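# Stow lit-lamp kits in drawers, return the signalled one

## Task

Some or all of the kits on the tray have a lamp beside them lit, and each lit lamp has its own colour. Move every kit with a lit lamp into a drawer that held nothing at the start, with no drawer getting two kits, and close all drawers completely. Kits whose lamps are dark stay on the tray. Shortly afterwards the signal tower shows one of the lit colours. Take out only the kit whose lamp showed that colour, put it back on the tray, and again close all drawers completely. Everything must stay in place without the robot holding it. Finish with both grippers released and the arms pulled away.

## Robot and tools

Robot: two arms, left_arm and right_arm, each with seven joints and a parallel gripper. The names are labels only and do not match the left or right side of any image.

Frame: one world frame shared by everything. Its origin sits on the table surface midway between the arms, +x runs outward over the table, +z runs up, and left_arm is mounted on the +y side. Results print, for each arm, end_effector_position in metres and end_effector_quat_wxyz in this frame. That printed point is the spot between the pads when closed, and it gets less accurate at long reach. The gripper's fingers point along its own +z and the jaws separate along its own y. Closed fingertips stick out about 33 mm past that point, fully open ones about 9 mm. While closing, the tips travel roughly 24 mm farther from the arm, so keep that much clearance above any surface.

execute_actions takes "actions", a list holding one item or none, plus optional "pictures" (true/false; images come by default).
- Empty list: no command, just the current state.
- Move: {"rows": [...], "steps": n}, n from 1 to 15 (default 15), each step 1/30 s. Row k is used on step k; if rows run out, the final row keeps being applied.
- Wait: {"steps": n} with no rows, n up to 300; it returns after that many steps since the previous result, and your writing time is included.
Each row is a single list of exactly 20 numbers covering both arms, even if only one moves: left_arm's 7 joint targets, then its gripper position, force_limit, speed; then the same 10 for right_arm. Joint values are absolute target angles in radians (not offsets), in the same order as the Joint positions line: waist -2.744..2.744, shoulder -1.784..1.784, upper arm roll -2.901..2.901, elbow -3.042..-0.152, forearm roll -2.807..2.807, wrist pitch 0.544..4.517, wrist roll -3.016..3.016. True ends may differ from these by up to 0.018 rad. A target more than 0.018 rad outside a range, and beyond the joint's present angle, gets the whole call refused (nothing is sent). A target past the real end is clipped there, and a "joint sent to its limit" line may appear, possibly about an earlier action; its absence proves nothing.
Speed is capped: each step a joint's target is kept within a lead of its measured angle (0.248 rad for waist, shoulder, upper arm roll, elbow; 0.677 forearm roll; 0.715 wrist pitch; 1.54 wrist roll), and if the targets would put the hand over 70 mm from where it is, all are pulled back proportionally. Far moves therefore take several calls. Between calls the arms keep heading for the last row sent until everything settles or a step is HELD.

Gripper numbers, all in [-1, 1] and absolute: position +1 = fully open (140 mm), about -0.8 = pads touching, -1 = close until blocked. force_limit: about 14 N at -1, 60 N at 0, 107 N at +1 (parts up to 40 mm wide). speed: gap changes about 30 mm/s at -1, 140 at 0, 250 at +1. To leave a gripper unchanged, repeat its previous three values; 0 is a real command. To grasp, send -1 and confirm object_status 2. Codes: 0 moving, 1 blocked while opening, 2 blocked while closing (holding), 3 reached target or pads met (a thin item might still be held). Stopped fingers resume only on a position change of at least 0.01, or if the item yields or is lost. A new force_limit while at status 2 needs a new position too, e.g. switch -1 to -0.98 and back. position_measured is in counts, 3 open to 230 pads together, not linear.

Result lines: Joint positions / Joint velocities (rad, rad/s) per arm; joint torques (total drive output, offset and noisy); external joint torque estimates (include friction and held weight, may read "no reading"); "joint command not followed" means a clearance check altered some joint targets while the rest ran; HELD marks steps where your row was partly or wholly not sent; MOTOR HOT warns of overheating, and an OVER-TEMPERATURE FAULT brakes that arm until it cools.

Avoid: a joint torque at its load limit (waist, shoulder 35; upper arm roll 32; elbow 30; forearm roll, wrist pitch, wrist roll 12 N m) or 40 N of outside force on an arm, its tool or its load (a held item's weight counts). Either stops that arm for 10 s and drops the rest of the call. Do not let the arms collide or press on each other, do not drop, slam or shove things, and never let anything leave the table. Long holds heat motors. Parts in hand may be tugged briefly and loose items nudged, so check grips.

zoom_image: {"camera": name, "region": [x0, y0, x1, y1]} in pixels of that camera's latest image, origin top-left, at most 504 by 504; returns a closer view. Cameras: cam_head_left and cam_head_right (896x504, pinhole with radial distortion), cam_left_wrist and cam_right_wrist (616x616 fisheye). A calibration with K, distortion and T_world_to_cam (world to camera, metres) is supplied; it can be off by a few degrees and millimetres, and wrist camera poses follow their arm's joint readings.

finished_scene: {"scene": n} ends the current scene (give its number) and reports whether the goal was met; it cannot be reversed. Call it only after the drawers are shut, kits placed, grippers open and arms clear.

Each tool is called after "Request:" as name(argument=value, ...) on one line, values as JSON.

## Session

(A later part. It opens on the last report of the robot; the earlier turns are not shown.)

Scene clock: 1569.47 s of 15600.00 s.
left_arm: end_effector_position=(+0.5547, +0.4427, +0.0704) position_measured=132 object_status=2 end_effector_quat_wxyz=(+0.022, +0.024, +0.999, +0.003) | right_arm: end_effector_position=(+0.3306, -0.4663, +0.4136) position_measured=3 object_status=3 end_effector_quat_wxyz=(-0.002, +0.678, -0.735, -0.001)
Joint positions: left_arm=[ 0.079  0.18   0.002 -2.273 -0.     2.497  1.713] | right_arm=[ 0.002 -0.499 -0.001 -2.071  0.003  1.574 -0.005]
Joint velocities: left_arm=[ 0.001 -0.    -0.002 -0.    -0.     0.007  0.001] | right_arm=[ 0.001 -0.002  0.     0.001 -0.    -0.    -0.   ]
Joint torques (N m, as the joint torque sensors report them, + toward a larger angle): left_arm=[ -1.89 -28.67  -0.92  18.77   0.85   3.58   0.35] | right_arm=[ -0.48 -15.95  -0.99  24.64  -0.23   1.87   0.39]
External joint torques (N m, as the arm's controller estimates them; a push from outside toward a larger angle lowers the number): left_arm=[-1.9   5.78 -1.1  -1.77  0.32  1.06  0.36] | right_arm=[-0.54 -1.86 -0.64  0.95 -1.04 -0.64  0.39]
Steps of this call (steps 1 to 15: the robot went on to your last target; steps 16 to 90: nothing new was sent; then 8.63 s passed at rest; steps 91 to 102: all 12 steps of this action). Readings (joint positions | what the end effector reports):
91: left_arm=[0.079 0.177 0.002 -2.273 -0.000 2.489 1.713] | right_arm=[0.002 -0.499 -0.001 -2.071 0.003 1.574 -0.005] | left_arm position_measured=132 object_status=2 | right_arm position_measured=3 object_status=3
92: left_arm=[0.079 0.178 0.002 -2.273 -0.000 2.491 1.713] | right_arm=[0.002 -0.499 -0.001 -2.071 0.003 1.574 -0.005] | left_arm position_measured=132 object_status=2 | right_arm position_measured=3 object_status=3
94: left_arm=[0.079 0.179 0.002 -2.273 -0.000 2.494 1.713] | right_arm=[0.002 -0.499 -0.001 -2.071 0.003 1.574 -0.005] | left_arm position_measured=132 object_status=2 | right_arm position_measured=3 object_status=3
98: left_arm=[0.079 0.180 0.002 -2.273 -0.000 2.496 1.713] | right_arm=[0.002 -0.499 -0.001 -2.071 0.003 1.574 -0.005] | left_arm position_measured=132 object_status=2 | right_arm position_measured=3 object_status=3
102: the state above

Request:
execute_actions(actions=[{"rows":[[0.077,0.178,0,-2.273,0,2.497,1.72,0.15,-0.3,-0.5,0,-0.5,0,-2.07,0,1.571,0,1,0,0],[0.077,0.178,0,-2.273,0,2.497,1.72,0.15,-0.3,-0.5,0,-0.5,0,-2.07,0,1.571,0,1,0,0],[0.077,0.178,0,-2.273,0,2.497,1.72,0.15,-0.3,-0.5,0,-0.5,0,-2.07,0,1.571,0,1,0,0],[0.077,0.178,0,-2.273,0,2.497,1.72,0.15,-0.3,-0.5,0,-0.5,0,-2.07,0,1.571,0,1,0,0],[0.077,0.178,0,-2.273,0,2.497,1.72,0.15,-0.3,-0.5,0,-0.5,0,-2.07,0,1.571,0,1,0,0],[0.077,0.178,0,-2.273,0,2.497,1.72,0.15,-0.3,-0.5,0,-0.5,0,-2.07,0,1.571,0,1,0,0],[0.077,0.17,0,-2.271,0,2.46,1.72,0.15,-0.3,-0.5,0,-0.5,0,-2.07,0,1.571,0,1,0,0],[0.077,0.158,0,-2.268,0,2.44,1.72,0.15,-0.3,-0.5,0,-0.5,0,-2.07,0,1.571,0,1,0,0],[0.077,0.143,0,-2.264,0,2.41,1.72,0.15,-0.3,-0.5,0,-0.5,0,-2.07,0,1.571,0,1,0,0],[0.077,0.126,0,-2.258,0,2.38,1.72,0.15,-0.3,-0.5,0,-0.5,0,-2.07,0,1.571,0,1,0,0],[0.077,0.107,0,-2.25,0,2.35,1.72,0.15,-0.3,-0.5,0,-0.5,0,-2.07,0,1.571,0,1,0,0],[0.077,0.085,0,-2.24,0,2.32,1.72,0.15,-0.3,-0.5,0,-0.5,0,-2.07,0,1.571,0,1,0,0],[0.077,0.06,0,-2.23,0,2.29,1.72,0.15,-0.3,-0.5,0,-0.5,0,-2.07,0,1.571,0,1,0,0],[0.077,0.035,0,-2.225,0,2.27,1.72,0.15,-0.3,-0.5,0,-0.5,0,-2.07,0,1.571,0,1,0,0],[0.077,0.01,0,-2.22,0,2.27,1.72,0.15,-0.3,-0.5,0,-0.5,0,-2.07,0,1.571,0,1,0,0]],"steps":15}], pictures=false)

Request:
execute_actions(actions=[{"rows":[[0.085,-0.02,0,-2.25,0,2.3,1.75,-0.2,-0.3,0,0,-0.5,0,-2.07,0,1.571,0,1,0,0],[0.095,-0.05,0,-2.3,0,2.35,1.8,-0.2,-0.3,0,0,-0.5,0,-2.07,0,1.571,0,1,0,0],[0.105,-0.08,0,-2.35,0,2.41,1.9,-0.2,-0.3,0,0,-0.5,0,-2.07,0,1.571,0,1,0,0],[0.115,-0.11,0,-2.4,0,2.47,1.9,-0.2,-0.3,0,0,-0.5,0,-2.07,0,1.571,0,1,0,0],[0.125,-0.14,0,-2.45,0,2.53,1.9,-0.2,-0.3,0,0,-0.5,0,-2.07,0,1.571,0,1,0,0],[0.135,-0.17,0,-2.5,0,2.59,1.9,-0.2,-0.3,0,0,-0.5,0,-2.07,0,1.571,0,1,0,0],[0.145,-0.2,0,-2.55,0,2.65,1.9,-0.2,-0.3,0,0,-0.5,0,-2.07,0,1.571,0,1,0,0],[0.155,-0.23,0,-2.6,0,2.71,1.9,-0.2,-0.3,0,0,-0.5,0,-2.07,0,1.571,0,1,0,0],[0.165,-0.26,0,-2.65,0,2.77,1.9,-0.2,-0.3,0,0,-0.5,0,-2.07,0,1.571,0,1,0,0],[0.175,-0.29,0,-2.7,0,2.83,1.9,-0.2,-0.3,0,0,-0.5,0,-2.07,0,1.571,0,1,0,0],[0.185,-0.32,0,-2.76,0,2.89,1.9,-0.2,-0.3,0,0,-0.5,0,-2.07,0,1.571,0,1,0,0],[0.195,-0.35,0,-2.82,0,2.95,1.9,-0.2,-0.3,0,0,-0.5,0,-2.07,0,1.571,0,1,0,0],[0.205,-0.38,0,-2.88,0,3.0,1.9,-0.2,-0.3,0,0,-0.5,0,-2.07,0,1.571,0,1,0,0],[0.217,-0.4,0,-2.93,0,3.04,1.9,-0.2,-0.3,0,0,-0.5,0,-2.07,0,1.571,0,1,0,0],[0.217,-0.4,0,-2.975,0,3.09,1.9,-0.2,-0.3,0,0,-0.5,0,-2.07,0,1.571,0,1,0,0]],"steps":15}], pictures=false)

Request:
execute_actions(actions=[{"rows":[[0.217,-0.4,0,-2.98,0,3.1,1.9,-0.2,-0.3,0,0,-0.5,0,-2.07,0,1.571,0,1,0,0],[0.217,-0.4,0,-2.985,0,3.1,1.9,-0.2,-0.3,0,0,-0.5,0,-2.07,0,1.571,0,1,0,0],[0.217,-0.39,0,-2.99,0,3.12,1.9,-0.2,-0.3,0,0,-0.5,0,-2.07,0,1.571,0,1,0,0],[0.217,-0.37,0,-2.992,0,3.15,1.9,-0.2,-0.3,0,0,-0.5,0,-2.07,0,1.571,0,1,0,0],[0.217,-0.345,0,-2.994,0,3.18,1.9,-0.2,-0.3,0,0,-0.5,0,-2.07,0,1.571,0,1,0,0],[0.217,-0.32,0,-2.994,0,3.21,1.9,-0.2,-0.3,0,0,-0.5,0,-2.07,0,1.571,0,1,0,0],[0.217,-0.295,0,-2.994,0,3.24,1.9,-0.2,-0.3,0,0,-0.5,0,-2.07,0,1.571,0,1,0,0],[0.217,-0.27,0,-2.994,0,3.27,1.9,-0.2,-0.3,0,0,-0.5,0,-2.07,0,1.571,0,1,0,0],[0.217,-0.245,0,-2.994,0,3.3,1.9,-0.2,-0.3,0,0,-0.5,0,-2.07,0,1.571,0,1,0,0],[0.217,-0.22,0,-2.994,0,3.33,1.9,-0.2,-0.3,0,0,-0.5,0,-2.07,0,1.571,0,1,0,0],[0.217,-0.195,0,-2.994,0,3.36,1.9,-0.2,-0.3,0,0,-0.5,0,-2.07,0,1.571,0,1,0,0],[0.217,-0.17,0,-2.994,0,3.385,1.9,-0.2,-0.3,0,0,-0.5,0,-2.07,0,1.571,0,1,0,0],[0.217,-0.145,0,-2.993,0,3.41,1.9,-0.2,-0.3,0,0,-0.5,0,-2.07,0,1.571,0,1,0,0],[0.217,-0.12,0,-2.992,0,3.43,1.9,-0.2,-0.3,0,0,-0.5,0,-2.07,0,1.571,0,1,0,0],[0.217,-0.093,0,-2.992,0,3.445,1.9,-0.2,-0.3,0,0,-0.5,0,-2.07,0,1.571,0,1,0,0]],"steps":15}], pictures=false)

Request:
execute_actions(actions=[{"steps":20}])

Scene clock: 1615.83 s of 15600.00 s.
left_arm: end_effector_position=(+0.5544, +0.4425, +0.1328) position_measured=110 object_status=3 end_effector_quat_wxyz=(+0.024, +0.024, +0.999, +0.003) | right_arm: end_effector_position=(+0.3306, -0.4663, +0.4136) position_measured=3 object_status=3 end_effector_quat_wxyz=(-0.002, +0.678, -0.735, -0.001)
Joint positions: left_arm=[ 0.079  0.066  0.002 -2.239 -0.     2.354  1.713] | right_arm=[ 0.002 -0.499 -0.001 -2.071  0.003  1.574 -0.005]
Joint velocities: left_arm=[ 0.001 -0.714 -0.     0.223  0.    -0.485 -0.001] | right_arm=[-0.001  0.001  0.002  0.001 -0.     0.    -0.   ]
Joint torques (N m, as the joint torque sensors report them, + toward a larger angle): left_arm=[ -1.02 -31.1   -1.17  21.97   0.8    1.95   0.47] | right_arm=[ -0.79 -15.85  -0.75  24.67  -0.15   1.85   0.39]
External joint torques (N m, as the arm's controller estimates them; a push from outside toward a larger angle lowers the number): left_arm=[-1.09 -1.49 -1.31  0.3   0.19 -0.69  0.47] | right_arm=[-0.81 -1.88 -0.38  1.02 -0.96 -0.66  0.39]
Steps of this call (steps 1 to 15: the robot went on to your last target; steps 16 to 90: nothing new was sent; then 42.87 s passed at rest; steps 91 to 105: all 15 steps of this action). Readings (joint positions | what the end effector reports):
91: left_arm=[0.079 0.180 0.002 -2.273 -0.000 2.498 1.713] | right_arm=[0.002 -0.499 -0.001 -2.071 0.003 1.574 -0.005] | left_arm position_measured=132 object_status=0 | right_arm position_measured=3 object_status=3
92: left_arm=[0.079 0.179 0.002 -2.273 -0.000 2.498 1.713] | right_arm=[0.002 -0.499 -0.001 -2.071 0.003 1.574 -0.005] | left_arm position_measured=132 object_status=0 | right_arm position_measured=3 object_status=3
94: left_arm=[0.079 0.179 0.002 -2.273 -0.000 2.498 1.713] | right_arm=[0.002 -0.499 -0.001 -2.071 0.003 1.574 -0.005] | left_arm position_measured=119 object_status=0 | right_arm position_measured=3 object_status=3
98: left_arm=[0.079 0.175 0.002 -2.273 -0.000 2.484 1.713] | right_arm=[0.002 -0.499 -0.001 -2.071 0.003 1.574 -0.005] | left_arm position_measured=110 object_status=0 | right_arm position_measured=3 object_status=3
105: the state above

Scene clock: 1616.33 s of 15600.00 s.
left_arm: end_effector_position=(+0.4548, +0.4879, +0.1332) position_measured=154 object_status=3 end_effector_quat_wxyz=(+0.174, +0.032, +0.983, +0.044) | right_arm: end_effector_position=(+0.3306, -0.4663, +0.4136) position_measured=3 object_status=3 end_effector_quat_wxyz=(-0.002, +0.678, -0.735, -0.001)
Joint positions: left_arm=[ 0.201 -0.366  0.    -2.864 -0.     2.859  1.852] | right_arm=[ 0.002 -0.499 -0.001 -2.071  0.003  1.574 -0.005]
Joint velocities: left_arm=[ 0.216 -0.508  0.015 -1.457 -0.     1.361  0.137] | right_arm=[ 0.     0.     0.001 -0.001  0.001 -0.    -0.001]
Joint torques (N m, as the joint torque sensors report them, + toward a larger angle): left_arm=[ -1.26 -10.57  -0.44  24.04   0.77   4.34   0.51] | right_arm=[ -0.65 -15.71  -0.82  24.27  -0.18   1.84   0.37]
External joint torques (N m, as the arm's controller estimates them; a push from outside toward a larger angle lowers the number): left_arm=[ 1.26 -1.35  2.31 -1.73 -0.07  1.1   0.52] | right_arm=[-0.68 -1.69 -0.44  0.63 -0.99 -0.66  0.37]
Steps of this call (steps 1 to 15: all 15 steps of this action). Readings (joint positions | what the end effector reports):
1: left_arm=[0.079 0.039 0.002 -2.239 -0.000 2.346 1.716] | right_arm=[0.002 -0.499 -0.001 -2.071 0.003 1.574 -0.005] | left_arm position_measured=110 object_status=0 | right_arm position_measured=3 object_status=3
2: left_arm=[0.082 0.007 0.001 -2.251 -0.000 2.347 1.724] | right_arm=[0.002 -0.499 -0.001 -2.071 0.003 1.574 -0.005] | left_arm position_measured=116 object_status=0 | right_arm position_measured=3 object_status=3
4: left_arm=[0.093 -0.057 -0.001 -2.311 -0.000 2.379 1.756] | right_arm=[0.002 -0.499 -0.001 -2.071 0.003 1.574 -0.005] | left_arm position_measured=131 object_status=0 | right_arm position_measured=3 object_status=3
8: left_arm=[0.131 -0.170 -0.001 -2.494 -0.000 2.516 1.805] | right_arm=[0.002 -0.499 -0.001 -2.071 0.003 1.574 -0.005] | left_arm position_measured=154 object_status=0 | right_arm position_measured=3 object_status=3
15: the state above

Scene clock: 1616.83 s of 15600.00 s.
left_arm: end_effector_position=(+0.4510, +0.4933, +0.0742) position_measured=154 object_status=3 end_effector_quat_wxyz=(+0.231, +0.042, +0.970, +0.064) | right_arm: end_effector_position=(+0.3306, -0.4663, +0.4136) position_measured=3 object_status=3 end_effector_quat_wxyz=(-0.002, +0.678, -0.735, -0.001)
Joint positions: left_arm=[ 0.214 -0.149  0.    -2.991 -0.     3.326  1.885] | right_arm=[ 0.002 -0.499 -0.001 -2.071  0.003  1.574 -0.005]
Joint velocities: left_arm=[-0.     0.736 -0.001 -0.002  0.001  0.684  0.028] | right_arm=[-0.     0.001 -0.001 -0.001  0.001 -0.    -0.   ]
Joint torques (N m, as the joint torque sensors report them, + toward a larger angle): left_arm=[  0.51 -19.65  -0.23  13.86   0.47   4.37   0.52] | right_arm=[ -0.74 -15.76  -0.46  24.45  -0.15   1.85   0.41]
External joint torques (N m, as the arm's controller estimates them; a push from outside toward a larger angle lowers the number): left_arm=[ 0.51  2.02 -0.07 -0.73  0.22  0.92  0.53] | right_arm=[-0.74 -1.67 -0.05  0.76 -0.96 -0.65  0.41]
Steps of this call (steps 1 to 15: all 15 steps of this action). Readings (joint positions | what the end effector reports):
1: left_arm=[0.207 -0.378 0.000 -2.905 -0.000 2.901 1.857] | right_arm=[0.002 -0.499 -0.001 -2.071 0.003 1.574 -0.005] | left_arm position_measured=154 object_status=3 | right_arm position_measured=3 object_status=3
2: left_arm=[0.210 -0.384 0.000 -2.936 -0.000 2.934 1.860] | right_arm=[0.002 -0.499 -0.001 -2.071 0.003 1.574 -0.005] | left_arm position_measured=154 object_status=3 | right_arm position_measured=3 object_status=3
4: left_arm=[0.213 -0.382 0.000 -2.970 -0.000 2.997 1.867] | right_arm=[0.002 -0.499 -0.001 -2.071 0.003 1.574 -0.005] | left_arm position_measured=154 object_status=3 | right_arm position_measured=3 object_status=3
8: left_arm=[0.214 -0.319 0.000 -2.988 -0.000 3.123 1.876] | right_arm=[0.002 -0.499 -0.001 -2.071 0.003 1.574 -0.005] | left_arm position_measured=154 object_status=3 | right_arm position_measured=3 object_status=3
15: the state above

Scene clock: 1617.50 s of 15600.00 s.
left_arm: end_effector_position=(+0.4619, +0.4958, +0.0748) position_measured=154 object_status=3 end_effector_quat_wxyz=(+0.257, +0.045, +0.963, +0.073) | right_arm: end_effector_position=(+0.3306, -0.4663, +0.4136) position_measured=3 object_status=3 end_effector_quat_wxyz=(-0.002, +0.678, -0.735, -0.001)
Joint positions: left_arm=[ 0.214 -0.095  0.    -2.993 -0.     3.439  1.892] | right_arm=[ 0.002 -0.499 -0.001 -2.071  0.003  1.574 -0.005]
Joint velocities: left_arm=[-0.001 -0.001 -0.001  0.     0.001  0.014  0.003] | right_arm=[-0.001 -0.    -0.001 -0.001  0.001 -0.001 -0.   ]
Joint torques (N m, as the joint torque sensors report them, + toward a larger angle): left_arm=[  1.48 -17.09  -0.63  14.2    0.49   3.94   0.43] | right_arm=[ -0.8  -15.77  -0.91  24.25  -0.17   1.86   0.38]
External joint torques (N m, as the arm's controller estimates them; a push from outside toward a larger angle lowers the number): left_arm=[ 1.53  1.55 -0.49  0.03  0.27  0.62  0.43] | right_arm=[-0.78 -1.83 -0.47  0.66 -0.98 -0.63  0.38]
Steps of this call (steps 1 to 20: the robot went on to your last target). Readings (joint positions | what the end effector reports):
1: left_arm=[0.214 -0.128 0.000 -2.992 -0.000 3.346 1.886] | right_arm=[0.002 -0.499 -0.001 -2.071 0.003 1.574 -0.005] | left_arm position_measured=154 object_status=3 | right_arm position_measured=3 object_status=3
2: left_arm=[0.214 -0.114 0.000 -2.993 -0.000 3.362 1.887] | right_arm=[0.002 -0.499 -0.001 -2.071 0.003 1.574 -0.005] | left_arm position_measured=154 object_status=3 | right_arm position_measured=3 object_status=3
4: left_arm=[0.214 -0.101 0.000 -2.993 -0.000 3.387 1.888] | right_arm=[0.002 -0.499 -0.001 -2.071 0.003 1.574 -0.005] | left_arm position_measured=154 object_status=3 | right_arm position_measured=3 object_status=3
8: left_arm=[0.214 -0.096 0.000 -2.993 -0.000 3.416 1.890] | right_arm=[0.002 -0.499 -0.001 -2.071 0.003 1.574 -0.005] | left_arm position_measured=154 object_status=3 | right_arm position_measured=3 object_status=3
20: the state above
camera_calibration (this result's frames):
cam_left_wrist: T_world_to_cam=[[0.213306, 0.958361, 0.189856, -0.579711], [0.561333, -0.279271, 0.779046, -0.165956], [0.799628, -0.0596029, -0.59753, -0.104532], [0, 0, 0, 1]] pos_world=[0.300399, 0.502995, 0.176888]
cam_right_wrist: T_world_to_cam=[[-0.996605, 0.0810692, 0.014334, 0.358461], [0.0801721, 0.916129, 0.392786, 0.22959], [0.018711, 0.392602, -0.919518, 0.733408], [0, 0, 0, 1]] pos_world=[0.325114, -0.527331, 0.579064]

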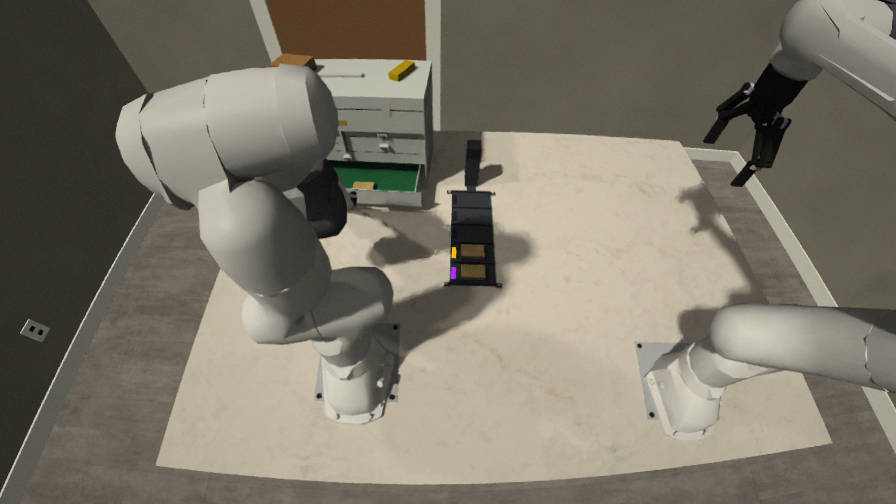

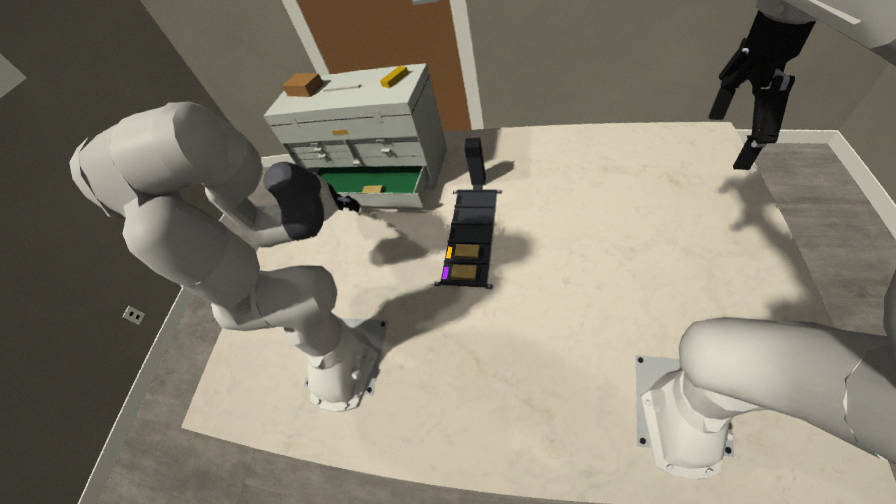

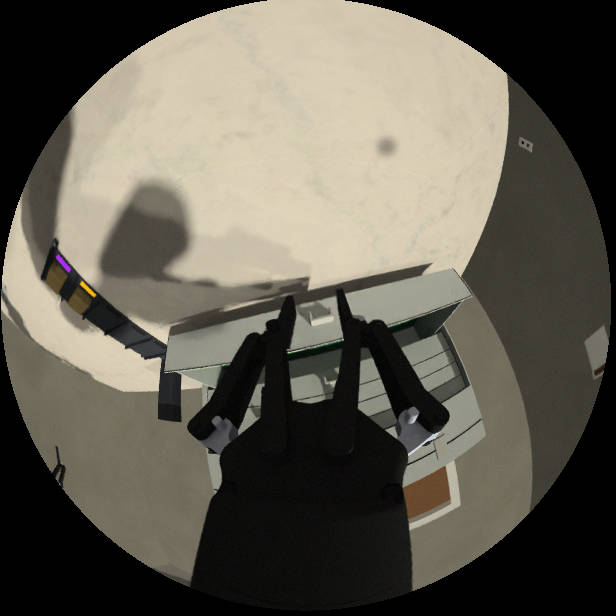

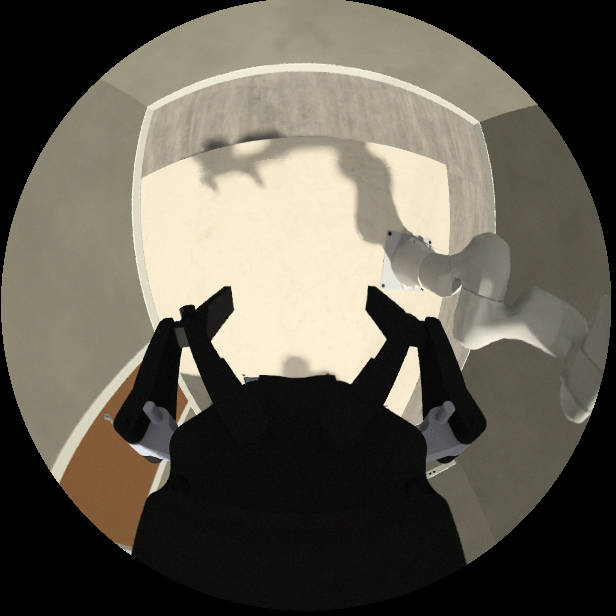

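Request:
execute_actions(actions=[{"rows":[[0.214,-0.08,0,-2.977,0,3.435,1.9,-0.2,-0.3,0,0,-0.5,0,-2.07,0,1.571,0,1,0,0],[0.212,-0.069,0,-2.962,0,3.43,1.895,-0.2,-0.3,0,0,-0.5,0,-2.07,0,1.571,0,1,0,0],[0.209,-0.058,0,-2.948,0,3.426,1.89,-0.2,-0.3,0,0,-0.5,0,-2.07,0,1.571,0,1,0,0],[0.206,-0.047,0,-2.933,0,3.422,1.885,-0.2,-0.3,0,0,-0.5,0,-2.07,0,1.571,0,1,0,0],[0.203,-0.037,0,-2.918,0,3.418,1.88,-0.2,-0.3,0,0,-0.5,0,-2.07,0,1.571,0,1,0,0],[0.2,-0.027,0,-2.903,0,3.414,1.875,-0.2,-0.3,0,0,-0.5,0,-2.07,0,1.571,0,1,0,0],[0.1975,-0.016,0,-2.889,0,3.41,1.87,-0.2,-0.3,0,0,-0.5,0,-2.07,0,1.571,0,1,0,0],[0.195,-0.006,0,-2.874,0,3.405,1.865,-0.2,-0.3,0,0,-0.5,0,-2.07,0,1.571,0,1,0,0],[0.1925,0.004,0,-2.859,0,3.4,1.86,-0.2,-0.3,0,0,-0.5,0,-2.07,0,1.571,0,1,0,0],[0.19,0.015,0,-2.845,0,3.395,1.855,-0.2,-0.3,0,0,-0.5,0,-2.07,0,1.571,0,1,0,0],[0.1875,0.025,0,-2.829,0,3.39,1.85,-0.2,-0.3,0,0,-0.5,0,-2.07,0,1.571,0,1,0,0],[0.185,0.035,0,-2.814,0,3.385,1.85,-0.2,-0.3,0,0,-0.5,0,-2.07,0,1.571,0,1,0,0],[0.183,0.045,0,-2.799,0,3.38,1.845,-0.2,-0.3,0,0,-0.5,0,-2.07,0,1.571,0,1,0,0],[0.18,0.055,0,-2.784,0,3.375,1.845,-0.2,-0.3,0,0,-0.5,0,-2.07,0,1.571,0,1,0,0],[0.178,0.065,0,-2.769,0,3.37,1.84,-0.2,-0.3,0,0,-0.5,0,-2.07,0,1.571,0,1,0,0]],"steps":15}], pictures=false)

Request:
execute_actions(actions=[{"rows":[[0.176,0.075,0,-2.754,0,3.364,1.84,-0.2,-0.3,0,0,-0.5,0,-2.07,0,1.571,0,1,0,0],[0.174,0.084,0,-2.739,0,3.358,1.835,-0.2,-0.3,0,0,-0.5,0,-2.07,0,1.571,0,1,0,0],[0.172,0.094,0,-2.723,0,3.352,1.83,-0.2,-0.3,0,0,-0.5,0,-2.07,0,1.571,0,1,0,0],[0.17,0.104,0,-2.708,0,3.346,1.83,-0.2,-0.3,0,0,-0.5,0,-2.07,0,1.571,0,1,0,0],[0.168,0.114,0,-2.693,0,3.34,1.825,-0.2,-0.3,0,0,-0.5,0,-2.07,0,1.571,0,1,0,0],[0.166,0.124,0,-2.677,0,3.334,1.825,-0.2,-0.3,0,0,-0.5,0,-2.07,0,1.571,0,1,0,0],[0.164,0.133,0,-2.662,0,3.328,1.825,-0.2,-0.3,0,0,-0.5,0,-2.07,0,1.571,0,1,0,0],[0.162,0.143,0,-2.647,0,3.322,1.825,-0.2,-0.3,0,0,-0.5,0,-2.07,0,1.571,0,1,0,0],[0.16,0.153,0,-2.631,0,3.316,1.825,-0.2,-0.3,0,0,-0.5,0,-2.07,0,1.571,0,1,0,0],[0.158,0.162,0,-2.615,0,3.311,1.825,-0.2,-0.3,0,0,-0.5,0,-2.07,0,1.571,0,1,0,0],[0.156,0.17,0,-2.602,0,3.307,1.825,-0.2,-0.3,0,0,-0.5,0,-2.07,0,1.571,0,1,0,0],[0.155,0.177,0,-2.591,0,3.304,1.825,-0.2,-0.3,0,0,-0.5,0,-2.07,0,1.571,0,1,0,0],[0.154,0.183,0,-2.582,0,3.302,1.825,-0.2,-0.3,0,0,-0.5,0,-2.07,0,1.571,0,1,0,0],[0.153,0.188,0,-2.574,0,3.3,1.825,-0.2,-0.3,0,0,-0.5,0,-2.07,0,1.571,0,1,0,0],[0.152,0.192,0,-2.567,0,3.3,1.825,-0.2,-0.3,0,0,-0.5,0,-2.07,0,1.571,0,1,0,0]],"steps":15}], pictures=false)

Request:
execute_actions(actions=[{"rows":[[0.152,0.194,0,-2.563,0,3.3,1.825,-0.2,-0.3,0,0,-0.5,0,-2.07,0,1.571,0,1,0,0],[0.151,0.196,0,-2.559,0,3.3,1.825,-0.2,-0.3,0,0,-0.5,0,-2.07,0,1.571,0,1,0,0],[0.151,0.198,0,-2.555,0,3.3,1.825,-0.2,-0.3,0,0,-0.5,0,-2.07,0,1.571,0,1,0,0],[0.15,0.2,0,-2.551,0,3.298,1.825,-0.2,-0.3,0,0,-0.5,0,-2.07,0,1.571,0,1,0,0],[0.15,0.202,0,-2.547,0,3.297,1.825,-0.2,-0.3,0,0,-0.5,0,-2.07,0,1.571,0,1,0,0],[0.15,0.204,0,-2.543,0,3.296,1.825,-0.2,-0.3,0,0,-0.5,0,-2.07,0,1.571,0,1,0,0],[0.15,0.206,0,-2.539,0,3.295,1.825,-0.2,-0.3,0,0,-0.5,0,-2.07,0,1.571,0,1,0,0]],"steps":15}])

Scene clock: 1672.27 s of 15600.00 s.
left_arm: end_effector_position=(+0.5244, +0.4953, +0.0734) position_measured=154 object_status=3 end_effector_quat_wxyz=(+0.259, +0.048, +0.962, +0.066) | right_arm: end_effector_position=(+0.3306, -0.4663, +0.4136) position_measured=3 object_status=3 end_effector_quat_wxyz=(-0.002, +0.678, -0.735, -0.001)
Joint positions: left_arm=[ 0.186  0.043  0.    -2.806 -0.     3.39   1.872] | right_arm=[ 0.002 -0.499 -0.001 -2.071  0.003  1.574 -0.005]
Joint velocities: left_arm=[-0.066  0.289 -0.     0.422 -0.001 -0.132 -0.076] | right_arm=[ 0.001  0.001 -0.     0.     0.     0.001  0.   ]
Joint torques (N m, as the joint torque sensors report them, + toward a larger angle): left_arm=[ -1.72 -24.92   0.27  17.04   0.51   3.83  -0.37] | right_arm=[ -1.15 -15.86  -1.01  24.41  -0.17   1.85   0.36]
External joint torques (N m, as the arm's controller estimates them; a push from outside toward a larger angle lowers the number): left_arm=[-2.16  1.04  0.14  3.86  0.29  0.56 -0.39] | right_arm=[-1.14 -1.9  -0.58  0.78 -0.97 -0.65  0.36]
Steps of this call (steps 1 to 15: the robot went on to your last target; steps 16 to 90: nothing new was sent; then 51.27 s passed at rest; steps 91 to 105: all 15 steps of this action). Readings (joint positions | what the end effector reports):
91: left_arm=[0.214 -0.092 0.000 -2.990 -0.000 3.441 1.893] | right_arm=[0.002 -0.499 -0.001 -2.071 0.003 1.574 -0.005] | left_arm position_measured=154 object_status=3 | right_arm position_measured=3 object_status=3
92: left_arm=[0.214 -0.086 0.000 -2.983 -0.000 3.439 1.893] | right_arm=[0.002 -0.499 -0.001 -2.071 0.003 1.574 -0.005] | left_arm position_measured=154 object_status=3 | right_arm position_measured=3 object_status=3
94: left_arm=[0.213 -0.069 0.000 -2.961 -0.000 3.436 1.893] | right_arm=[0.002 -0.499 -0.001 -2.071 0.003 1.574 -0.005] | left_arm position_measured=154 object_status=3 | right_arm position_measured=3 object_status=3
98: left_arm=[0.204 -0.029 0.000 -2.909 -0.000 3.422 1.889] | right_arm=[0.002 -0.499 -0.001 -2.071 0.003 1.574 -0.005] | left_arm position_measured=154 object_status=3 | right_arm position_measured=3 object_status=3
105: the state above

Scene clock: 1672.77 s of 15600.00 s.
left_arm: end_effector_position=(+0.5932, +0.4915, +0.0722) position_measured=154 object_status=3 end_effector_quat_wxyz=(+0.259, +0.049, +0.963, +0.058) | right_arm: end_effector_position=(+0.3306, -0.4663, +0.4136) position_measured=3 object_status=3 end_effector_quat_wxyz=(-0.002, +0.678, -0.735, -0.001)
Joint positions: left_arm=[ 0.157  0.18   0.    -2.593 -0.     3.311  1.843] | right_arm=[ 0.002 -0.499 -0.001 -2.071  0.003  1.574 -0.005]
Joint velocities: left_arm=[-0.036  0.164 -0.     0.259 -0.    -0.093 -0.027] | right_arm=[ 0.001  0.    -0.003  0.002  0.    -0.001  0.   ]
Joint torques (N m, as the joint torque sensors report them, + toward a larger angle): left_arm=[ -2.25 -31.12   0.08  18.26   0.6    4.02  -0.37] | right_arm=[ -0.95 -15.85  -1.17  24.32  -0.21   1.82   0.35]
External joint torques (N m, as the arm's controller estimates them; a push from outside toward a larger angle lowers the number): left_arm=[-2.47  0.17 -0.18  3.15  0.33  0.75 -0.38] | right_arm=[-0.96 -1.85 -0.73  0.64 -1.01 -0.69  0.35]
Steps of this call (steps 1 to 15: all 15 steps of this action). Readings (joint positions | what the end effector reports):
1: left_arm=[0.184 0.053 0.000 -2.791 -0.000 3.385 1.870] | right_arm=[0.002 -0.499 -0.001 -2.071 0.003 1.574 -0.005] | left_arm position_measured=154 object_status=3 | right_arm position_measured=3 object_status=3
2: left_arm=[0.182 0.063 0.000 -2.777 -0.000 3.380 1.867] | right_arm=[0.002 -0.499 -0.001 -2.071 0.003 1.574 -0.005] | left_arm position_measured=154 object_status=3 | right_arm position_measured=3 object_status=3
4: left_arm=[0.177 0.083 0.000 -2.746 -0.000 3.368 1.862] | right_arm=[0.002 -0.499 -0.001 -2.071 0.003 1.574 -0.005] | left_arm position_measured=154 object_status=3 | right_arm position_measured=3 object_status=3
8: left_arm=[0.168 0.122 0.000 -2.685 -0.000 3.346 1.852] | right_arm=[0.002 -0.499 -0.001 -2.071 0.003 1.574 -0.005] | left_arm position_measured=154 object_status=3 | right_arm position_measured=3 object_status=3
15: the state above

Scene clock: 1673.27 s of 15600.00 s.
left_arm: end_effector_position=(+0.6043, +0.4909, +0.0718) position_measured=154 object_status=3 end_effector_quat_wxyz=(+0.257, +0.049, +0.964, +0.057) | right_arm: end_effector_position=(+0.3306, -0.4663, +0.4136) position_measured=3 object_status=3 end_effector_quat_wxyz=(-0.002, +0.678, -0.735, -0.001)
Joint positions: left_arm=[ 0.152  0.201  0.    -2.553 -0.     3.286  1.839] | right_arm=[ 0.002 -0.499 -0.001 -2.071  0.003  1.574 -0.005]
Joint velocities: left_arm=[ 0.001 -0.    -0.001  0.003  0.001 -0.008  0.001] | right_arm=[ 0.002 -0.    -0.002  0.    -0.001 -0.     0.   ]
Joint torques (N m, as the joint torque sensors report them, + toward a larger angle): left_arm=[ -1.57 -28.12   0.41  23.98   0.61   5.    -0.64] | right_arm=[ -1.01 -15.29  -1.06  24.57  -0.18   1.88   0.39]
External joint torques (N m, as the arm's controller estimates them; a push from outside toward a larger angle lowers the number): left_arm=[-1.55  3.01  0.23  7.37  0.29  1.71 -0.63] | right_arm=[-0.99 -1.29 -0.6   0.94 -0.98 -0.62  0.39]
Steps of this call (steps 1 to 15: all 15 steps of this action). Readings (joint positions | what the end effector reports):
1: left_arm=[0.156 0.185 0.000 -2.585 -0.000 3.308 1.842] | right_arm=[0.002 -0.499 -0.001 -2.071 0.003 1.574 -0.005] | left_arm position_measured=154 object_status=3 | right_arm position_measured=3 object_status=3
2: left_arm=[0.155 0.189 0.000 -2.578 -0.000 3.306 1.841] | right_arm=[0.002 -0.499 -0.001 -2.071 0.003 1.574 -0.005] | left_arm position_measured=154 object_status=3 | right_arm position_measured=3 object_status=3
4: left_arm=[0.154 0.195 0.000 -2.568 -0.000 3.302 1.840] | right_arm=[0.002 -0.499 -0.001 -2.071 0.003 1.574 -0.005] | left_arm position_measured=154 object_status=3 | right_arm position_measured=3 object_status=3
8: left_arm=[0.153 0.201 0.000 -2.556 -0.000 3.292 1.839] | right_arm=[0.002 -0.499 -0.001 -2.071 0.003 1.574 -0.005] | left_arm position_measured=154 object_status=3 | right_arm position_measured=3 object_status=3
15: the state above
camera_calibration (this result's frames):
cam_left_wrist: T_world_to_cam=[[0.22909, 0.959825, 0.162033, -0.61302], [0.559493, -0.266054, 0.784973, -0.25074], [0.796546, -0.0891731, -0.597965, -0.204028], [0, 0, 0, 1]] pos_world=[0.443241, 0.503487, 0.174151]
cam_right_wrist: T_world_to_cam=[[-0.996605, 0.0810702, 0.014328, 0.358464], [0.0801709, 0.916131, 0.392781, 0.229593], [0.0187165, 0.392596, -0.91952, 0.733408], [0, 0, 0, 1]] pos_world=[0.325113, -0.527331, 0.579068]

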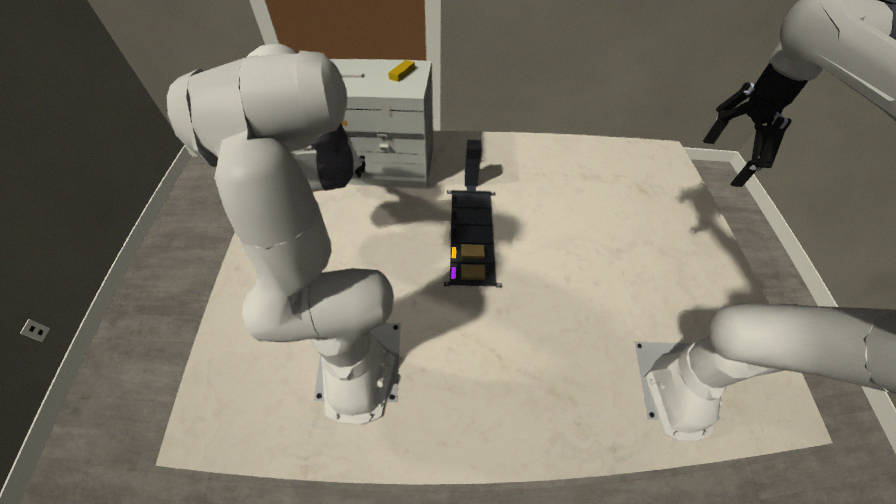

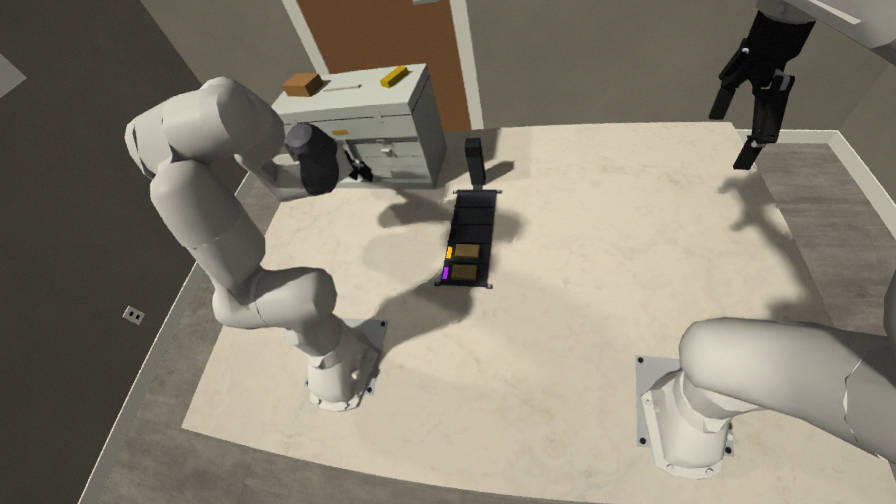

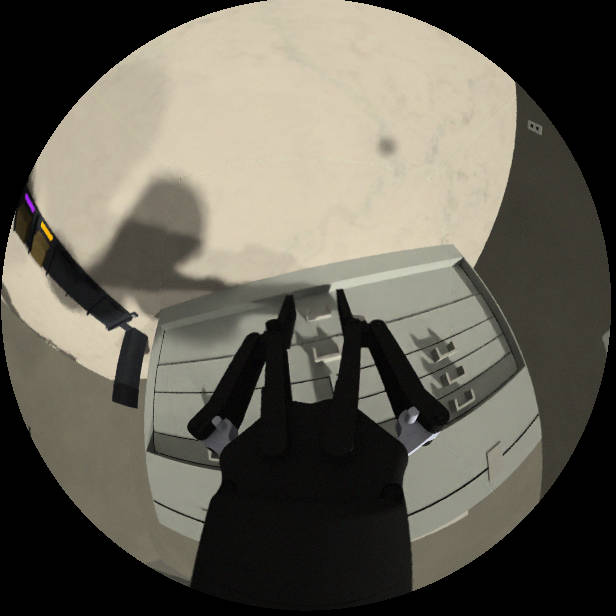

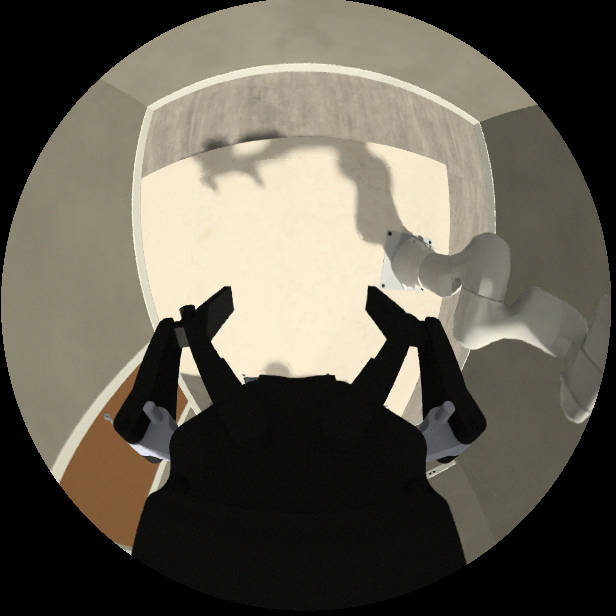

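Request:
execute_actions(actions=[{"rows":[[0.153,0.19,0,-2.57,0,3.29,1.84,-0.2,-0.3,0,0,-0.5,0,-2.07,0,1.571,0,1,0,0],[0.155,0.175,0,-2.59,0,3.29,1.84,-0.2,-0.3,0,0,-0.5,0,-2.07,0,1.571,0,1,0,0],[0.158,0.155,0,-2.615,0,3.28,1.84,-0.2,-0.3,0,0,-0.5,0,-2.07,0,1.571,0,1,0,0],[0.16,0.135,0,-2.64,0,3.26,1.84,-0.2,-0.3,0,0,-0.5,0,-2.07,0,1.571,0,1,0,0],[0.165,0.115,0,-2.66,0,3.23,1.84,-0.2,-0.3,0,0,-0.5,0,-2.07,0,1.571,0,1,0,0],[0.17,0.095,0,-2.66,0,3.2,1.9,-0.2,-0.3,0,0,-0.5,0,-2.07,0,1.571,0,1,0,0],[0.19,0.075,0,-2.65,0,3.17,2.045,-0.2,-0.3,0,0,-0.5,0,-2.07,0,1.571,0,1,0,0],[0.21,0.055,0,-2.64,0,3.14,2.045,-0.2,-0.3,0,0,-0.5,0,-2.07,0,1.571,0,1,0,0],[0.235,0.035,0,-2.625,0,3.11,2.045,-0.2,-0.3,0,0,-0.5,0,-2.07,0,1.571,0,1,0,0],[0.26,0.015,0,-2.61,0,3.08,2.045,-0.2,-0.3,0,0,-0.5,0,-2.07,0,1.571,0,1,0,0],[0.285,0.0,0,-2.59,0,3.06,2.045,-0.2,-0.3,0,0,-0.5,0,-2.07,0,1.571,0,1,0,0],[0.31,-0.015,0,-2.57,0,3.043,2.045,-0.2,-0.3,0,0,-0.5,0,-2.07,0,1.571,0,1,0,0],[0.33,-0.025,0,-2.55,0,3.043,2.045,-0.2,-0.3,0,0,-0.5,0,-2.07,0,1.571,0,1,0,0],[0.346,-0.033,0,-2.534,0,3.04,2.045,-0.2,-0.3,0,0,-0.5,0,-2.07,0,1.571,0,1,0,0]],"steps":15}], pictures=false)

Request:
execute_actions(actions=[{"steps":30}])

Scene clock: 1711.97 s of 15600.00 s.
left_arm: end_effector_position=(+0.5832, +0.5883, +0.1572) position_measured=154 object_status=3 end_effector_quat_wxyz=(+0.258, +0.030, +0.961, +0.098) | right_arm: end_effector_position=(+0.3306, -0.4663, +0.4136) position_measured=3 object_status=3 end_effector_quat_wxyz=(-0.002, +0.678, -0.735, -0.001)
Joint positions: left_arm=[ 0.317 -0.016  0.    -2.556 -0.     3.099  1.965] | right_arm=[ 0.002 -0.499 -0.001 -2.071  0.003  1.574 -0.005]
Joint velocities: left_arm=[ 0.436 -0.327  0.07   0.402  0.002 -0.278  0.242] | right_arm=[-0.001 -0.     0.     0.     0.001 -0.    -0.001]
Joint torques (N m, as the joint torque sensors report them, + toward a larger angle): left_arm=[ -3.98 -21.33  -2.87  13.46   0.66   1.52   0.36] | right_arm=[ -0.31 -15.54  -0.43  24.29  -0.21   1.85   0.41]
External joint torques (N m, as the arm's controller estimates them; a push from outside toward a larger angle lowers the number): left_arm=[ 1.56 -1.98  2.56  0.61 -0.33 -0.55  0.37] | right_arm=[-0.33 -1.4  -0.04  0.56 -1.02 -0.65  0.41]
Steps of this call (steps 1 to 15: the robot went on to your last target; steps 16 to 90: nothing new was sent; then 35.20 s passed at rest; steps 91 to 105: all 15 steps of this action). Readings (joint positions | what the end effector reports):
91: left_arm=[0.152 0.198 0.000 -2.557 -0.000 3.285 1.839] | right_arm=[0.002 -0.499 -0.001 -2.071 0.003 1.574 -0.005] | left_arm position_measured=154 object_status=3 | right_arm position_measured=3 object_status=3
92: left_arm=[0.152 0.192 0.000 -2.566 -0.000 3.286 1.839] | right_arm=[0.002 -0.499 -0.001 -2.071 0.003 1.574 -0.005] | left_arm position_measured=154 object_status=3 | right_arm position_measured=3 object_status=3
94: left_arm=[0.154 0.168 0.000 -2.598 -0.000 3.282 1.839] | right_arm=[0.002 -0.499 -0.001 -2.071 0.003 1.574 -0.005] | left_arm position_measured=154 object_status=3 | right_arm position_measured=3 object_status=3
98: left_arm=[0.176 0.102 -0.002 -2.645 -0.000 3.226 1.881] | right_arm=[0.002 -0.499 -0.001 -2.071 0.003 1.574 -0.005] | left_arm position_measured=154 object_status=3 | right_arm position_measured=3 object_status=3
105: the state above

Scene clock: 1712.97 s of 15600.00 s.
left_arm: end_effector_position=(+0.5790, +0.6049, +0.1669) position_measured=154 object_status=3 end_effector_quat_wxyz=(+0.247, +0.050, +0.962, +0.108) | right_arm: end_effector_position=(+0.3306, -0.4663, +0.4136) position_measured=3 object_status=3 end_effector_quat_wxyz=(-0.002, +0.678, -0.735, -0.001)
Joint positions: left_arm=[ 0.343 -0.034  0.003 -2.534 -0.     3.044  2.036] | right_arm=[ 0.002 -0.499 -0.001 -2.071  0.003  1.574 -0.005]
Joint velocities: left_arm=[ 0.     0.001 -0.     0.    -0.001 -0.001  0.008] | right_arm=[ 0.001 -0.001  0.    -0.001  0.001 -0.     0.001]
Joint torques (N m, as the joint torque sensors report them, + toward a larger angle): left_arm=[  1.31 -26.2   -1.06  19.13   0.63   2.81   0.37] | right_arm=[ -0.77 -15.74  -1.04  24.83  -0.21   1.94   0.45]
External joint torques (N m, as the arm's controller estimates them; a push from outside toward a larger angle lowers the number): left_arm=[ 1.25  1.1  -1.09 -1.6   0.13 -0.52  0.38] | right_arm=[-0.83 -1.82 -0.7   1.22 -1.03 -0.56  0.45]
Steps of this call (steps 1 to 30: the robot went on to your last target). Readings (joint positions | what the end effector reports):
1: left_arm=[0.329 -0.025 0.002 -2.545 -0.000 3.091 1.973] | right_arm=[0.002 -0.499 -0.001 -2.071 0.003 1.574 -0.005] | left_arm position_measured=154 object_status=3 | right_arm position_measured=3 object_status=3
2: left_arm=[0.337 -0.031 0.003 -2.539 -0.000 3.084 1.980] | right_arm=[0.002 -0.499 -0.001 -2.071 0.003 1.574 -0.005] | left_arm position_measured=154 object_status=3 | right_arm position_measured=3 object_status=3
4: left_arm=[0.343 -0.034 0.003 -2.534 -0.000 3.072 1.991] | right_arm=[0.002 -0.499 -0.001 -2.071 0.003 1.574 -0.005] | left_arm position_measured=154 object_status=3 | right_arm position_measured=3 object_status=3
8: left_arm=[0.343 -0.034 0.003 -2.534 -0.000 3.057 2.008] | right_arm=[0.002 -0.499 -0.001 -2.071 0.003 1.574 -0.005] | left_arm position_measured=154 object_status=3 | right_arm position_measured=3 object_status=3
30: the state above
camera_calibration (this result's frames):
cam_left_wrist: T_world_to_cam=[[0.208906, 0.944131, 0.254902, -0.726385], [0.576844, -0.329444, 0.747474, -0.246425], [0.789689, -0.0091129, -0.613439, -0.158753], [0, 0, 0, 1]] pos_world=[0.41926, 0.603173, 0.271968]
cam_right_wrist: T_world_to_cam=[[-0.996605, 0.081073, 0.0143214, 0.358468], [0.0801709, 0.916133, 0.392777, 0.229595], [0.0187233, 0.392592, -0.919522, 0.733409], [0, 0, 0, 1]] pos_world=[0.325112, -0.527332, 0.579073]

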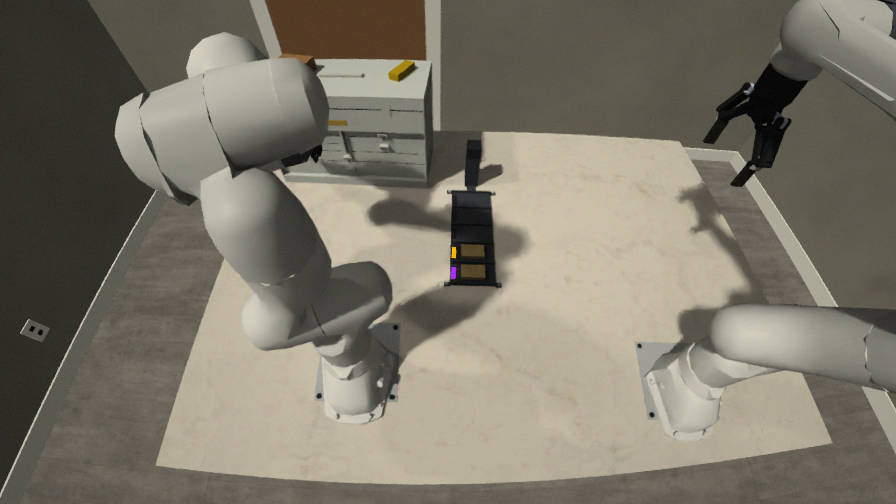

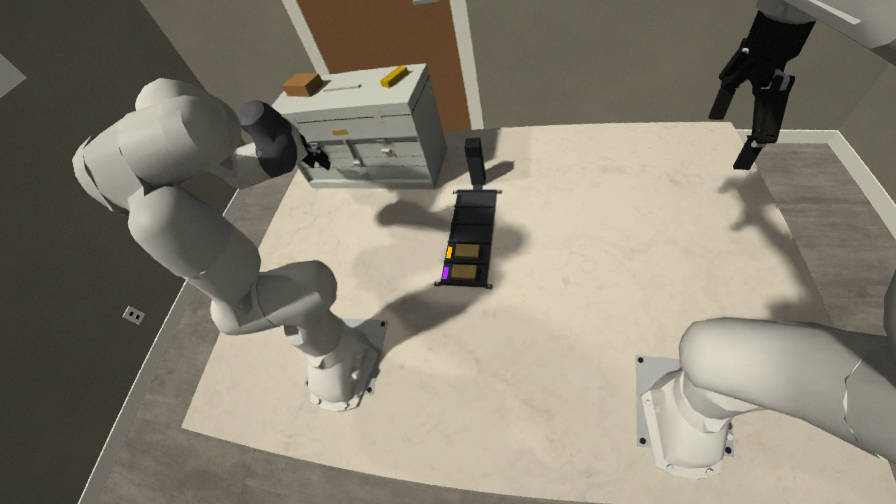

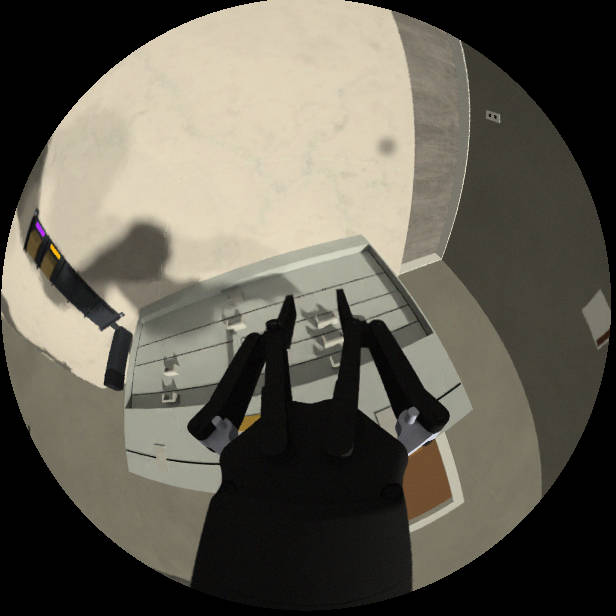

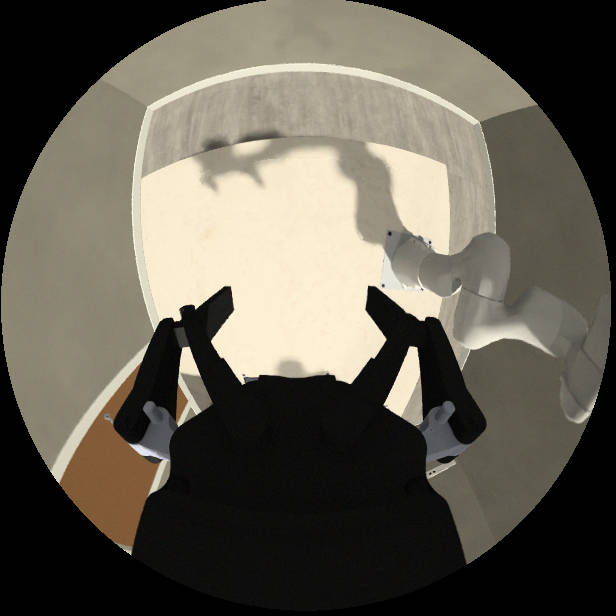

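Request:
execute_actions(actions=[{"rows":[[0.343,-0.025,0,-2.523,0,3.035,2.035,-0.2,-0.3,0,0,-0.5,0,-2.07,0,1.571,0,1,0,0],[0.341,-0.015,0,-2.511,0,3.03,2.035,-0.2,-0.3,0,0,-0.5,0,-2.07,0,1.571,0,1,0,0],[0.339,-0.005,0,-2.498,0,3.027,2.035,-0.2,-0.3,0,0,-0.5,0,-2.07,0,1.571,0,1,0,0],[0.337,0.005,0,-2.485,0,3.025,2.035,-0.2,-0.3,0,0,-0.5,0,-2.07,0,1.571,0,1,0,0],[0.335,0.012,0,-2.476,0,3.025,2.035,-0.2,-0.3,0,0,-0.5,0,-2.07,0,1.571,0,1,0,0],[0.333,0.019,0,-2.468,0,3.025,2.035,-0.2,-0.3,0,0,-0.5,0,-2.07,0,1.571,0,1,0,0]],"steps":15}])

Request:
zoom_image(camera="cam_left_wrist", region=[230, 250, 410, 400])

Scene clock: 1733.30 s of 15600.00 s.
left_arm: end_effector_position=(+0.5986, +0.6069, +0.1662) position_measured=154 object_status=3 end_effector_quat_wxyz=(+0.246, +0.056, +0.962, +0.107) | right_arm: end_effector_position=(+0.3306, -0.4663, +0.4136) position_measured=3 object_status=3 end_effector_quat_wxyz=(-0.002, +0.678, -0.735, -0.001)
Joint positions: left_arm=[ 0.336  0.017  0.002 -2.47  -0.     3.03   2.038] | right_arm=[ 0.002 -0.499 -0.001 -2.071  0.003  1.574 -0.005]
Joint velocities: left_arm=[-0.001  0.002 -0.     0.005  0.001 -0.006 -0.   ] | right_arm=[-0.001  0.002  0.001  0.002  0.     0.001  0.001]
Joint torques (N m, as the joint torque sensors report them, + toward a larger angle): left_arm=[ -1.83 -27.64  -0.26  20.23   0.73   2.82  -0.02] | right_arm=[ -0.99 -15.74  -0.72  24.6   -0.19   1.91   0.39]
External joint torques (N m, as the arm's controller estimates them; a push from outside toward a larger angle lowers the number): left_arm=[-1.85  1.57 -0.3  -0.59  0.22 -0.5  -0.02] | right_arm=[-0.96 -1.76 -0.28  0.93 -0.99 -0.6   0.39]
Steps of this call (steps 1 to 15: the robot went on to your last target; steps 16 to 90: nothing new was sent; then 16.83 s passed at rest; steps 91 to 105: all 15 steps of this action). Readings (joint positions | what the end effector reports):
91: left_arm=[0.343 -0.033 0.003 -2.531 -0.000 3.043 2.038] | right_arm=[0.002 -0.499 -0.001 -2.071 0.003 1.574 -0.005] | left_arm position_measured=154 object_status=3 | right_arm position_measured=3 object_status=3
92: left_arm=[0.343 -0.029 0.003 -2.526 -0.000 3.042 2.038] | right_arm=[0.002 -0.499 -0.001 -2.071 0.003 1.574 -0.005] | left_arm position_measured=154 object_status=3 | right_arm position_measured=3 object_status=3
94: left_arm=[0.343 -0.014 0.003 -2.508 -0.000 3.038 2.038] | right_arm=[0.002 -0.499 -0.001 -2.071 0.003 1.574 -0.005] | left_arm position_measured=154 object_status=3 | right_arm position_measured=3 object_status=3
98: left_arm=[0.337 0.011 0.002 -2.477 -0.000 3.033 2.038] | right_arm=[0.002 -0.499 -0.001 -2.071 0.003 1.574 -0.005] | left_arm position_measured=154 object_status=3 | right_arm position_measured=3 object_status=3
105: the state above
camera_calibration (this result's frames):
cam_left_wrist: T_world_to_cam=[[0.219136, 0.941705, 0.255286, -0.736938], [0.57498, -0.336025, 0.74598, -0.251086], [0.788275, -0.0166867, -0.615096, -0.168912], [0, 0, 0, 1]] pos_world=[0.439008, 0.606789, 0.271537]
cam_right_wrist: T_world_to_cam=[[-0.996605, 0.0810731, 0.0143182, 0.358469], [0.0801698, 0.916134, 0.392775, 0.229596], [0.0187261, 0.392589, -0.919523, 0.733409], [0, 0, 0, 1]] pos_world=[0.325112, -0.527331, 0.579075]

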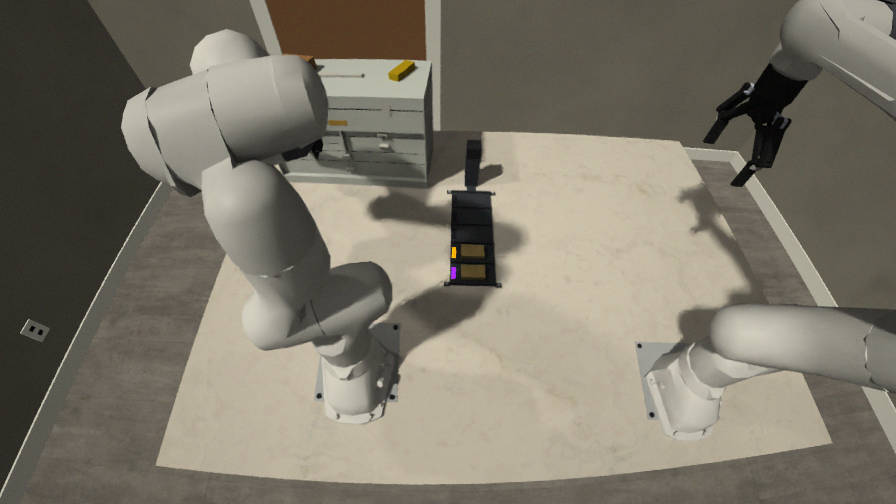

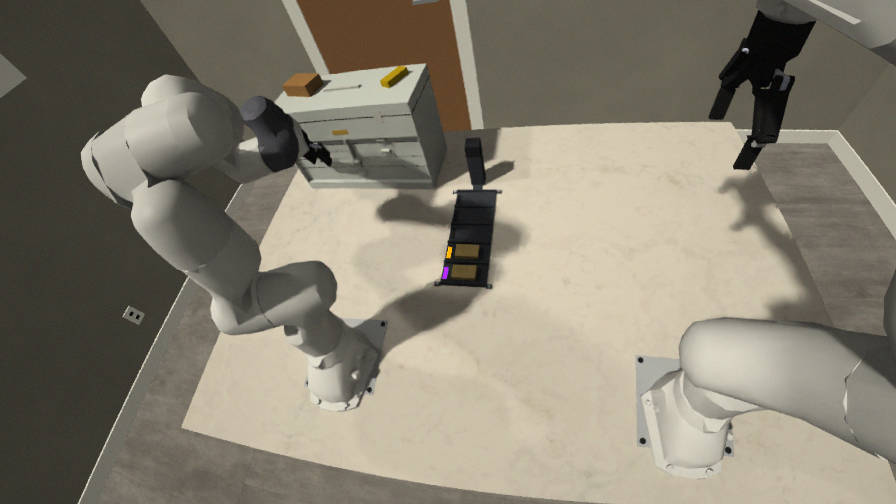

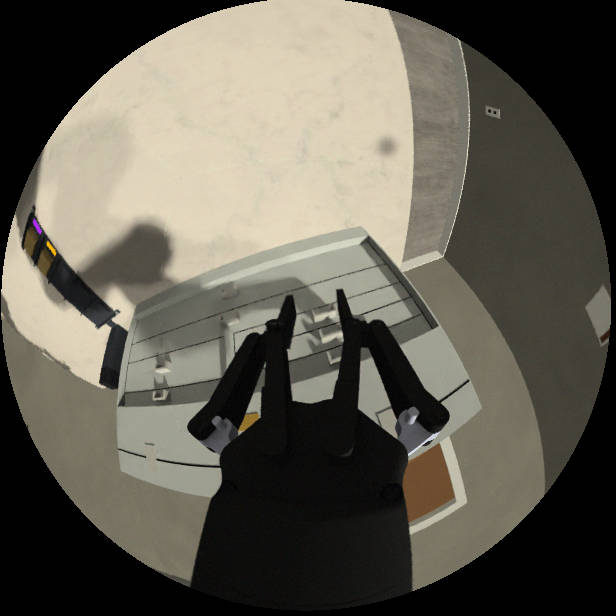

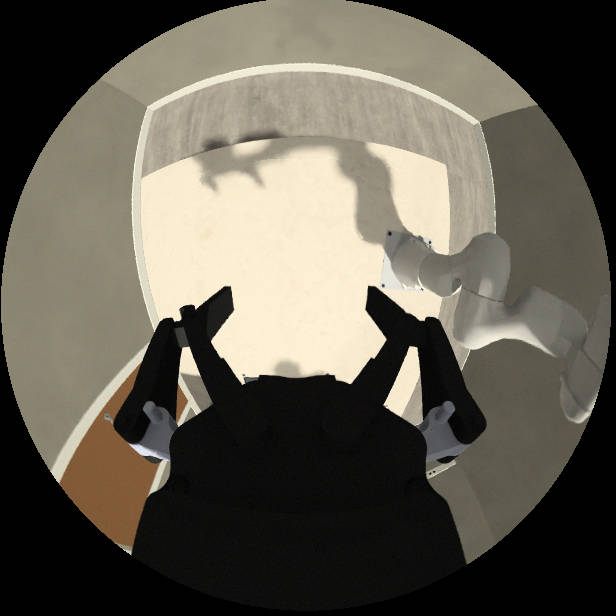

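Region (230, 250, 410, 400) of cam_left_wrist's 616x616 image, scaled by 2.800, with more detail than that image has.

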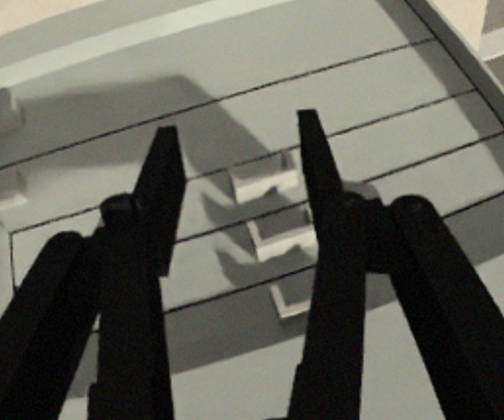

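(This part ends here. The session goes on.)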